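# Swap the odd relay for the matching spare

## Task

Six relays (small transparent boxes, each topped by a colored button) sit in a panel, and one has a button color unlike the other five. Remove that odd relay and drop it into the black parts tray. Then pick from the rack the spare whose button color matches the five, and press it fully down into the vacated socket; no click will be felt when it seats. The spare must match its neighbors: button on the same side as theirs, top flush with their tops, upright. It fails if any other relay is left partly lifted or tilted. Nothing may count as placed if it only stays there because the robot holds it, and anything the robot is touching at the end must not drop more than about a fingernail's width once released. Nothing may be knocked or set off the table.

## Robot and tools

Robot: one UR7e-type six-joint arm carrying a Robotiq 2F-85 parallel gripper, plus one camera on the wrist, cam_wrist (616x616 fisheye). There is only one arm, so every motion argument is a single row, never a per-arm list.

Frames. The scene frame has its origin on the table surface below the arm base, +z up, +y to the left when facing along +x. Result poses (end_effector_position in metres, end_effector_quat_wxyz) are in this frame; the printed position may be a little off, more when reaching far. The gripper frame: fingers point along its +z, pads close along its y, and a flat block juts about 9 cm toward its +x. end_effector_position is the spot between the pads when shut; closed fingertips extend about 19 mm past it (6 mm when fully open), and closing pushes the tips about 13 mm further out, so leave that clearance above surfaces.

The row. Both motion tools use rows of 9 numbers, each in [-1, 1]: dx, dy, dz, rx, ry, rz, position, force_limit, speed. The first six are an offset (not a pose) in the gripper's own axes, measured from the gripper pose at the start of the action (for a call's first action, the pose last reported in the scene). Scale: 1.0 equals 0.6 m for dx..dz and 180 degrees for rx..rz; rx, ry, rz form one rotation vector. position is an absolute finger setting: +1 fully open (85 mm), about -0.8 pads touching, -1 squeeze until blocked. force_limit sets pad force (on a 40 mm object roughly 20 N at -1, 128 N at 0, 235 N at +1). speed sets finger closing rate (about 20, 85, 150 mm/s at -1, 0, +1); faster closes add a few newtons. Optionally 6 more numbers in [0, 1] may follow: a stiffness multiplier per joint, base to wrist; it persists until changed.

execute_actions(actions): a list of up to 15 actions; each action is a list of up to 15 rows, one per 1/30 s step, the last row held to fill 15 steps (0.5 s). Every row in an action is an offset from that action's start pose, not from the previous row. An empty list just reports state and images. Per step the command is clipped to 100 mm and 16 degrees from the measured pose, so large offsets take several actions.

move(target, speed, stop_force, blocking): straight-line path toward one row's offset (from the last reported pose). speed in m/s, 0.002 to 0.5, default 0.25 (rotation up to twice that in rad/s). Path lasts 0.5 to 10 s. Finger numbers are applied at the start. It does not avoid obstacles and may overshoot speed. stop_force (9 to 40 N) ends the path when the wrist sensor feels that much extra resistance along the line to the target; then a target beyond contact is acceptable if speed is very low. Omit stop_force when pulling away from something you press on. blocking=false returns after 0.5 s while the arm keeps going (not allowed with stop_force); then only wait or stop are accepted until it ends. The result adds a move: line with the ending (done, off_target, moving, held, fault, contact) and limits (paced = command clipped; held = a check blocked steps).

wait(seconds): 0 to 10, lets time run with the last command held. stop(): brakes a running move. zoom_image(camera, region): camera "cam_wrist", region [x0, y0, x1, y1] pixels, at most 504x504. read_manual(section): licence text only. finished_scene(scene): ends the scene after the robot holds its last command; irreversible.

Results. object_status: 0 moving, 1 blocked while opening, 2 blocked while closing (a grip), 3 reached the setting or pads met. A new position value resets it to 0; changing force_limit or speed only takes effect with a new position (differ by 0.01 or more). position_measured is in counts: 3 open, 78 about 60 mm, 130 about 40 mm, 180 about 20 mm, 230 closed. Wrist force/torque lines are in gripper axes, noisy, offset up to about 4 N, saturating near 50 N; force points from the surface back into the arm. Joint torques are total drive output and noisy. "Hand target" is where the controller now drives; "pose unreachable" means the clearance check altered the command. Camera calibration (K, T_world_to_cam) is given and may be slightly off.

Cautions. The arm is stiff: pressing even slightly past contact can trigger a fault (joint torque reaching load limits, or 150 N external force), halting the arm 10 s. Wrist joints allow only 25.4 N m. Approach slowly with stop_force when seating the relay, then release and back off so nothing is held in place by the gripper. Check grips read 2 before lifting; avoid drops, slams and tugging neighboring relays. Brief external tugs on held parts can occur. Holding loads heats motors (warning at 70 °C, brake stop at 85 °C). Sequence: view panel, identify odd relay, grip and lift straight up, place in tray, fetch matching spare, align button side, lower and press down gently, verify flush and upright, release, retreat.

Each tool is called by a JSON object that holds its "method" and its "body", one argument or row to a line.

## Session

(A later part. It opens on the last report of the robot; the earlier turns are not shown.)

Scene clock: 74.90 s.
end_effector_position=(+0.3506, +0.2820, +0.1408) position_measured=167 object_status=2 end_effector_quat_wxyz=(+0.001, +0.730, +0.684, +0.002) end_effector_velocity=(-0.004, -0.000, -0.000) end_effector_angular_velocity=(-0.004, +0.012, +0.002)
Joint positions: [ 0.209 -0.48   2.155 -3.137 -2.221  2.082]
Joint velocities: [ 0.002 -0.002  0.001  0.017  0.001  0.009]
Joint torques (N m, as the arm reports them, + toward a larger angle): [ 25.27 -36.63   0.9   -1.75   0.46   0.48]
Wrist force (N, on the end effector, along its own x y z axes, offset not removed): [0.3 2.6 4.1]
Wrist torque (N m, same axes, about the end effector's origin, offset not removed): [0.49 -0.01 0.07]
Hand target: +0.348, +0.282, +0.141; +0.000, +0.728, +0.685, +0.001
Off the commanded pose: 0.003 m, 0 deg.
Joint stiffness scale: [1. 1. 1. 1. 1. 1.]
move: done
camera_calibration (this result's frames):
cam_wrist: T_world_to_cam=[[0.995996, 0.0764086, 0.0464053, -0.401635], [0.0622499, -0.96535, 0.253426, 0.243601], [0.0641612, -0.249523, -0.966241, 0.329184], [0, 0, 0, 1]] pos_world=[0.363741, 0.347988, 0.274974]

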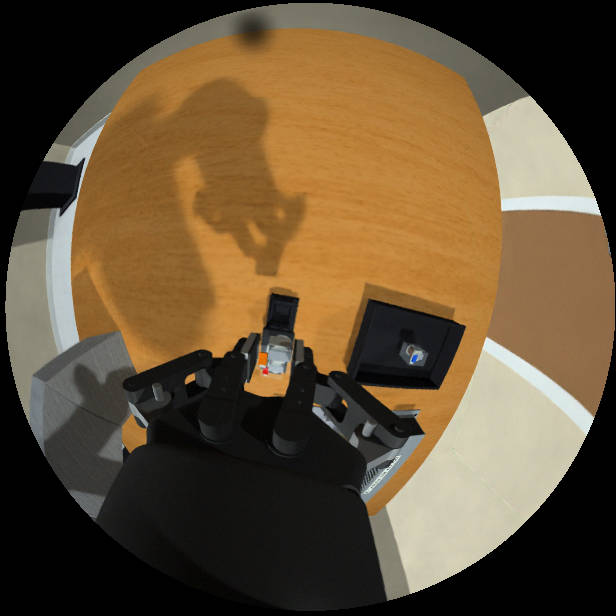

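{"method": "move", "body": {
  "target": [-0.4367,0.232,0,0,0,0.011,-1,-0.4,-0.8],
  "speed": 0.2
}}

{"method": "move", "body": {
  "target": [0,0,0.076,0,0,0,-1,-0.4,-0.8],
  "speed": 0.025,
  "stop_force": 9
}}

{"method": "zoom_image", "body": {
  "camera": "cam_wrist",
  "region": [210,270,340,400]
}}

Scene clock: 83.67 s.
end_effector_position=(+0.4708, +0.0127, +0.1415) position_measured=167 object_status=2 end_effector_quat_wxyz=(+0.001, +0.741, +0.672, +0.002) end_effector_velocity=(-0.001, +0.003, -0.001) end_effector_angular_velocity=(+0.007, +0.005, +0.013)
Joint positions: [-0.309 -0.895  2.269 -3.22  -2.177  1.475]
Joint velocities: [ 0.     0.001 -0.     0.007  0.006 -0.009]
Joint torques (N m, as the arm reports them, + toward a larger angle): [ 21.92 -34.85  -4.64  -1.89   0.37  -0.16]
Wrist force (N, on the end effector, along its own x y z axes, offset not removed): [0.1 0.2 -0.1]
Wrist torque (N m, same axes, about the end effector's origin, offset not removed): [0.08 -0.19 0.19]
Hand target: +0.473, +0.012, +0.141; +0.001, +0.741, +0.671, +0.002
Off the commanded pose: 0.002 m, 0 deg.
Joint stiffness scale: [1. 1. 1. 1. 1. 1.]
move: done
camera_calibration (this result's frames):
cam_wrist: T_world_to_cam=[[0.998028, 0.0437206, 0.0450312, -0.50116], [0.0309057, -0.966792, 0.25369, -0.00926213], [0.0546273, -0.251798, -0.966237, 0.259433], [0, 0, 0, 1]] pos_world=[0.486286, 0.0782813, 0.275591]

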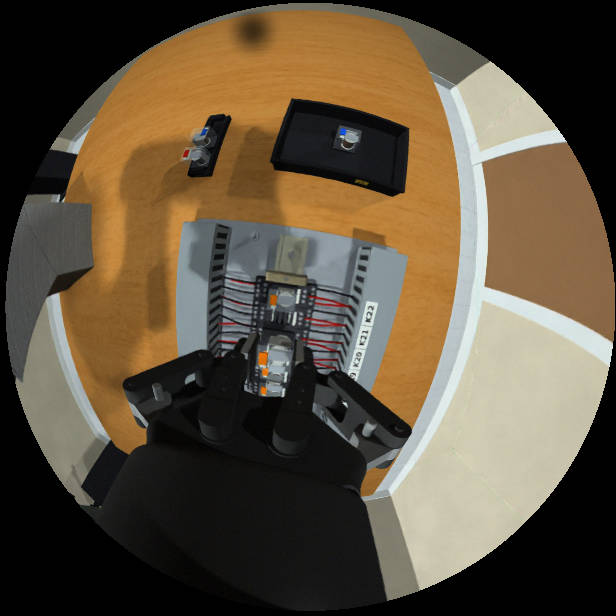

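Scene clock: 85.83 s.
end_effector_position=(+0.4686, +0.0140, +0.0967) position_measured=167 object_status=2 end_effector_quat_wxyz=(-0.000, +0.739, +0.673, +0.001) end_effector_velocity=(+0.003, -0.001, +0.001) end_effector_angular_velocity=(-0.003, -0.008, -0.001)
Joint positions: [-0.365 -0.775  2.24  -3.344 -2.161  1.408]
Joint velocities: [ 0.    -0.001 -0.001 -0.008 -0.001 -0.005]
Joint torques (N m, as the arm reports them, + toward a larger angle): [ 22.54 -34.73  -2.65  -2.49   0.4    0.06]
Wrist force (N, on the end effector, along its own x y z axes, offset not removed): [-1.2 0.3 -0.6]
Wrist torque (N m, same axes, about the end effector's origin, offset not removed): [0.05 0.18 -0.12]
Hand target: +0.471, +0.013, +0.096; +0.001, +0.741, +0.672, +0.002
Off the commanded pose: 0.003 m, 0 deg.
Joint stiffness scale: [1. 1. 1. 1. 1. 1.]
move: done
camera_calibration (this result's frames):
cam_wrist: T_world_to_cam=[[0.997986, 0.0472567, 0.0423069, -0.496776], [0.0350481, -0.966793, 0.253147, 0.00152779], [0.0528649, -0.251155, -0.966502, 0.217525], [0, 0, 0, 1]] pos_world=[0.484223, 0.0795853, 0.230868]

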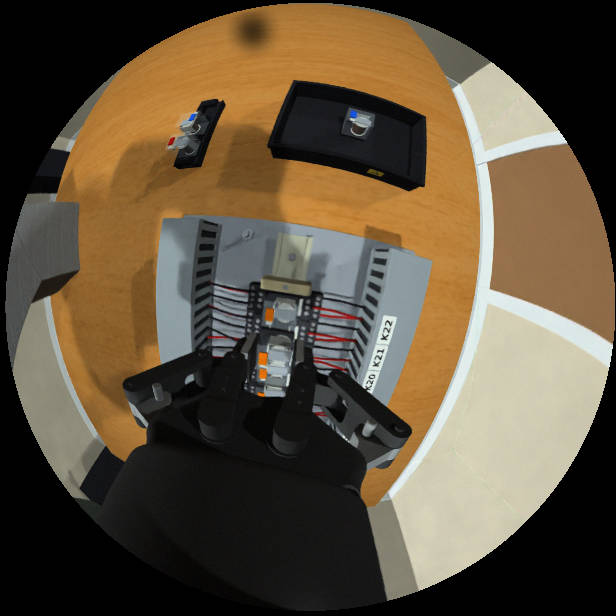

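Region (210, 270, 340, 400) of cam_wrist's 616x616 image, scaled by 3.877, with more detail than that image has.

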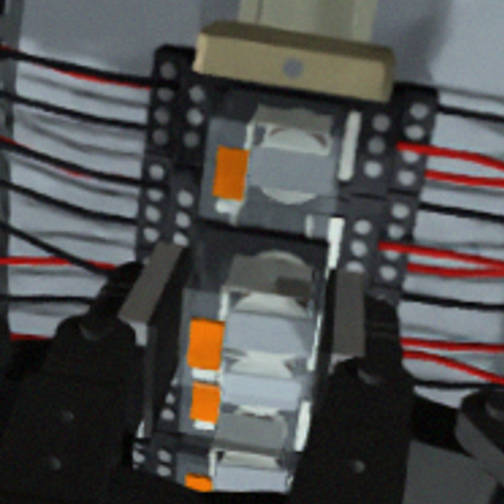

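{"method": "move", "body": {
  "target": [-0.002,0.0025,0.018,-0.0005,-0.0005,0.001,-1,-0.4,-0.8],
  "speed": 0.01
}}

{"method": "move", "body": {
  "target": [-0.005,0.003,0.032,-0.001,0,0.001,-1,-0.4,-0.8],
  "speed": 0.006,
  "stop_force": 40
}}

{"method": "zoom_image", "body": {
  "camera": "cam_wrist",
  "region": [210,270,340,400]
}}

Scene clock: 91.07 s.
end_effector_position=(+0.4678, +0.0139, +0.0870) position_measured=167 object_status=2 end_effector_quat_wxyz=(+0.000, +0.739, +0.673, +0.000) end_effector_velocity=(+0.001, +0.001, -0.002) end_effector_angular_velocity=(+0.001, -0.002, +0.001)
Joint positions: [-0.377 -0.749  2.232 -3.369 -2.159  1.394]
Joint velocities: [-0.001  0.006 -0.002 -0.006  0.002 -0.004]
Joint torques (N m, as the arm reports them, + toward a larger angle): [ 21.97 -33.65  -2.54  -2.56   0.47  -0.28]
Wrist force (N, on the end effector, along its own x y z axes, offset not removed): [-1.1 2.6 -0.5]
Wrist torque (N m, same axes, about the end effector's origin, offset not removed): [0.59 0.03 -0.10]
Hand target: +0.470, +0.013, +0.086; +0.001, +0.740, +0.672, +0.001
Off the commanded pose: 0.003 m, 0 deg.
Joint stiffness scale: [1. 1. 1. 1. 1. 1.]
move: done
camera_calibration (this result's frames):
cam_wrist: T_world_to_cam=[[0.998008, 0.0476612, 0.0413356, -0.495525], [0.0356232, -0.966473, 0.254284, 0.00356006], [0.0520692, -0.252305, -0.966246, 0.208514], [0, 0, 0, 1]] pos_world=[0.483554, 0.0796669, 0.221053]

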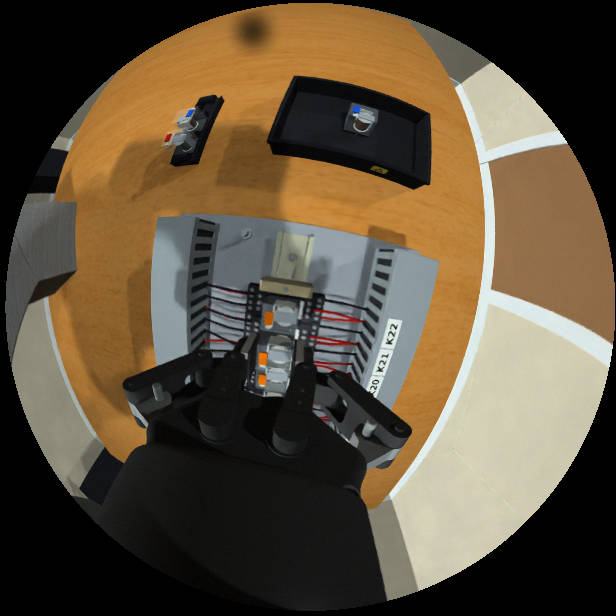

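Scene clock: 94.67 s.
end_effector_position=(+0.4679, +0.0138, +0.0752) position_measured=167 object_status=2 end_effector_quat_wxyz=(+0.003, +0.737, +0.676, +0.004) end_effector_velocity=(-0.001, +0.000, +0.001) end_effector_angular_velocity=(+0.000, +0.001, +0.004)
Joint positions: [-0.393 -0.715  2.225 -3.416 -2.151  1.364]
Joint velocities: [ 0.002 -0.003  0.003  0.002 -0.001 -0.001]
Joint torques (N m, as the arm reports them, + toward a larger angle): [ 23.92 -35.32  -0.37  -2.13   0.23   0.35]
Wrist force (N, on the end effector, along its own x y z axes, offset not removed): [-1.7 -7.8 -20.9]
Wrist torque (N m, same axes, about the end effector's origin, offset not removed): [0.45 -0.01 0.14]
Hand target: +0.468, +0.014, +0.075; +0.003, +0.737, +0.676, +0.003
Off the commanded pose: 0.008 m, 1 deg.
Joint stiffness scale: [1. 1. 1. 1. 1. 1.]
move: contact
camera_calibration (this result's frames):
cam_wrist: T_world_to_cam=[[0.99726, 0.0541007, 0.0504507, -0.495554], [0.0395385, -0.966241, 0.254589, 0.00464502], [0.0625209, -0.251896, -0.965733, 0.192139], [0, 0, 0, 1]] pos_world=[0.482, 0.0796971, 0.209373]

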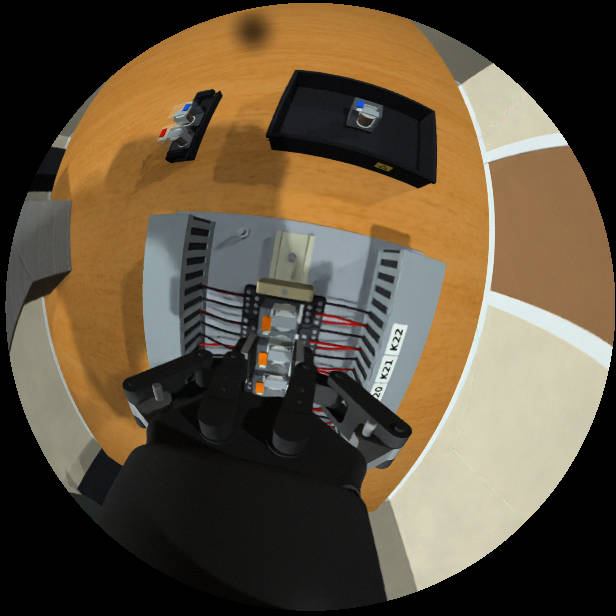

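Region (210, 270, 340, 400) of cam_wrist's 616x616 image, scaled by 3.877, with more detail than that image has.

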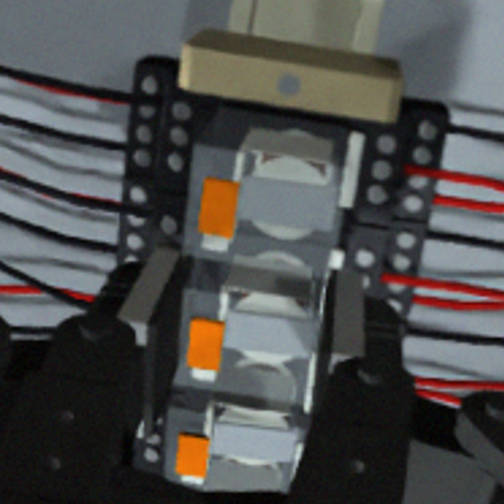

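{"method": "move", "body": {
  "target": [-0.003,-0.002,0.013,0.004,0,0.002,-1,-0.4,-0.8],
  "speed": 0.008
}}

{"method": "execute_actions", "body": {
  "actions": [
    [[0,0,0,0,0,0,-1,-0.4,-0.8]],
    [[0,0,0,0,0,0,0.1,-0.4,0]]
  ]
}}

{"method": "move", "body": {
  "target": [0,0,-0.05,0,0,0,0.1,-0.4,0],
  "speed": 0.05
}}

{"method": "zoom_image", "body": {
  "camera": "cam_wrist",
  "region": [210,270,340,400]
}}

Scene clock: 100.87 s.
end_effector_position=(+0.4677, +0.0139, +0.0750) position_measured=167 object_status=2 end_effector_quat_wxyz=(+0.003, +0.737, +0.676, +0.003) end_effector_velocity=(+0.001, -0.001, +0.000) end_effector_angular_velocity=(-0.001, -0.001, -0.002)
Joint positions: [-0.393 -0.714  2.224 -3.415 -2.151  1.364]
Joint velocities: [ 0.    -0.    -0.002  0.001 -0.001  0.001]
Joint torques (N m, as the arm reports them, + toward a larger angle): [ 14.71 -25.51  -5.69  -0.48   0.7    0.41]
Wrist force (N, on the end effector, along its own x y z axes, offset not removed): [-1.3 -5.4 -33.3]
Wrist torque (N m, same axes, about the end effector's origin, offset not removed): [0.44 0.01 0.17]
Hand target: +0.467, +0.012, +0.068; -0.002, +0.739, +0.673, -0.001
Off the commanded pose: 0.008 m, 1 deg.
Joint stiffness scale: [1. 1. 1. 1. 1. 1.]
move: off_target
camera_calibration (this result's frames):
cam_wrist: T_world_to_cam=[[0.997297, 0.0543971, 0.0493888, -0.495292], [0.0401079, -0.966275, 0.254371, 0.00455123], [0.0615602, -0.251703, -0.965845, 0.192389], [0, 0, 0, 1]] pos_world=[0.481928, 0.0797652, 0.209122]

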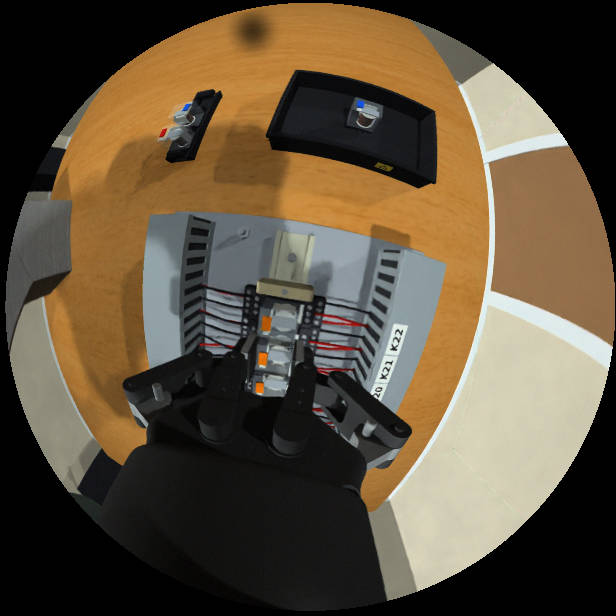

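Scene clock: 101.87 s.
end_effector_position=(+0.4678, +0.0139, +0.0752) position_measured=117 object_status=0 end_effector_quat_wxyz=(+0.003, +0.737, +0.676, +0.003) end_effector_velocity=(+0.000, -0.000, +0.000) end_effector_angular_velocity=(-0.001, -0.000, +0.000)
Joint positions: [-0.393 -0.715  2.225 -3.415 -2.151  1.364]
Joint velocities: [ 0.001  0.    -0.     0.    -0.001  0.   ]
Joint torques (N m, as the arm reports them, + toward a larger angle): [ 25.25 -35.78   1.46  -2.34   0.04   0.21]
Wrist force (N, on the end effector, along its own x y z axes, offset not removed): [-0.7 2.9 0.5]
Wrist torque (N m, same axes, about the end effector's origin, offset not removed): [0.54 0.02 0.07]
Hand target: +0.468, +0.014, +0.075; +0.003, +0.737, +0.676, +0.003
Off the commanded pose: 0.000 m, 0 deg.
Joint stiffness scale: [1. 1. 1. 1. 1. 1.]
camera_calibration (this result's frames):
cam_wrist: T_world_to_cam=[[0.997274, 0.0545971, 0.0496344, -0.495416], [0.0402291, -0.966226, 0.254535, 0.00438267], [0.0618549, -0.251845, -0.965789, 0.192472], [0, 0, 0, 1]] pos_world=[0.481984, 0.0797561, 0.209362]

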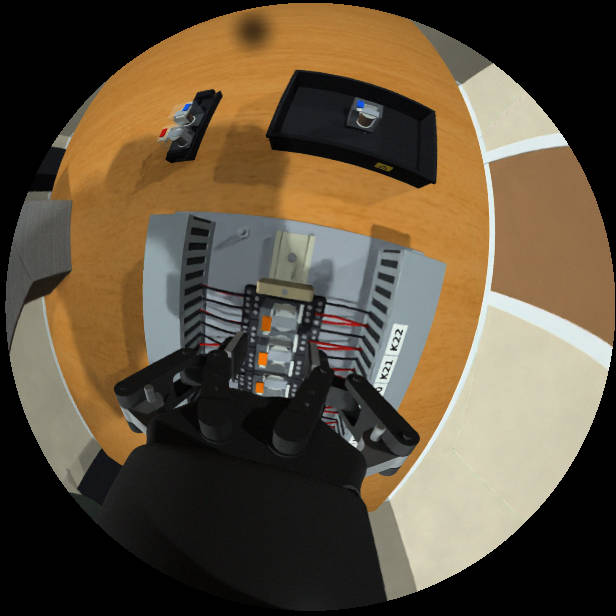

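Scene clock: 102.83 s.
end_effector_position=(+0.4701, +0.0126, +0.1045) position_measured=117 object_status=3 end_effector_quat_wxyz=(+0.004, +0.738, +0.675, +0.004) end_effector_velocity=(-0.003, +0.001, -0.001) end_effector_angular_velocity=(+0.003, +0.011, +0.000)
Joint positions: [-0.357 -0.792  2.249 -3.344 -2.162  1.406]
Joint velocities: [-0.001  0.    -0.     0.014  0.     0.007]
Joint torques (N m, as the arm reports them, + toward a larger angle): [ 26.76 -36.24   3.78  -1.66  -0.49   0.46]
Wrist force (N, on the end effector, along its own x y z axes, offset not removed): [-1.2 2.5 0.6]
Wrist torque (N m, same axes, about the end effector's origin, offset not removed): [0.64 0.23 0.21]
Hand target: +0.468, +0.014, +0.105; +0.003, +0.737, +0.676, +0.003
Off the commanded pose: 0.003 m, 0 deg.
Joint stiffness scale: [1. 1. 1. 1. 1. 1.]
move: done
camera_calibration (this result's frames):
cam_wrist: T_world_to_cam=[[0.99729, 0.0510218, 0.0530122, -0.499395], [0.0358668, -0.966222, 0.255202, -0.00247306], [0.0642424, -0.252609, -0.965433, 0.219118], [0, 0, 0, 1]] pos_world=[0.484053, 0.0784416, 0.238649]

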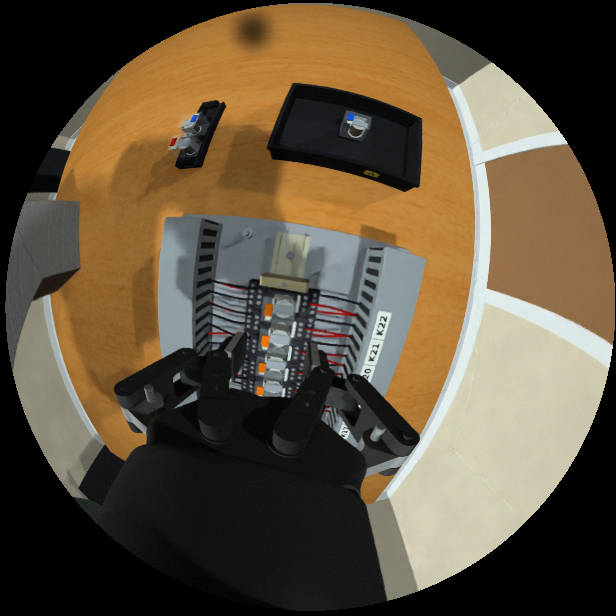

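Region (210, 270, 340, 400) of cam_wrist's 616x616 image, scaled by 3.877, with more detail than that image has.

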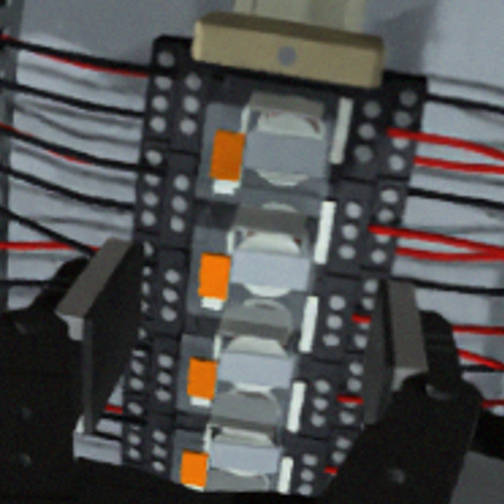

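{"method": "finished_scene", "body": {
  "scene": 2
}}

The scene is finished: the task was done.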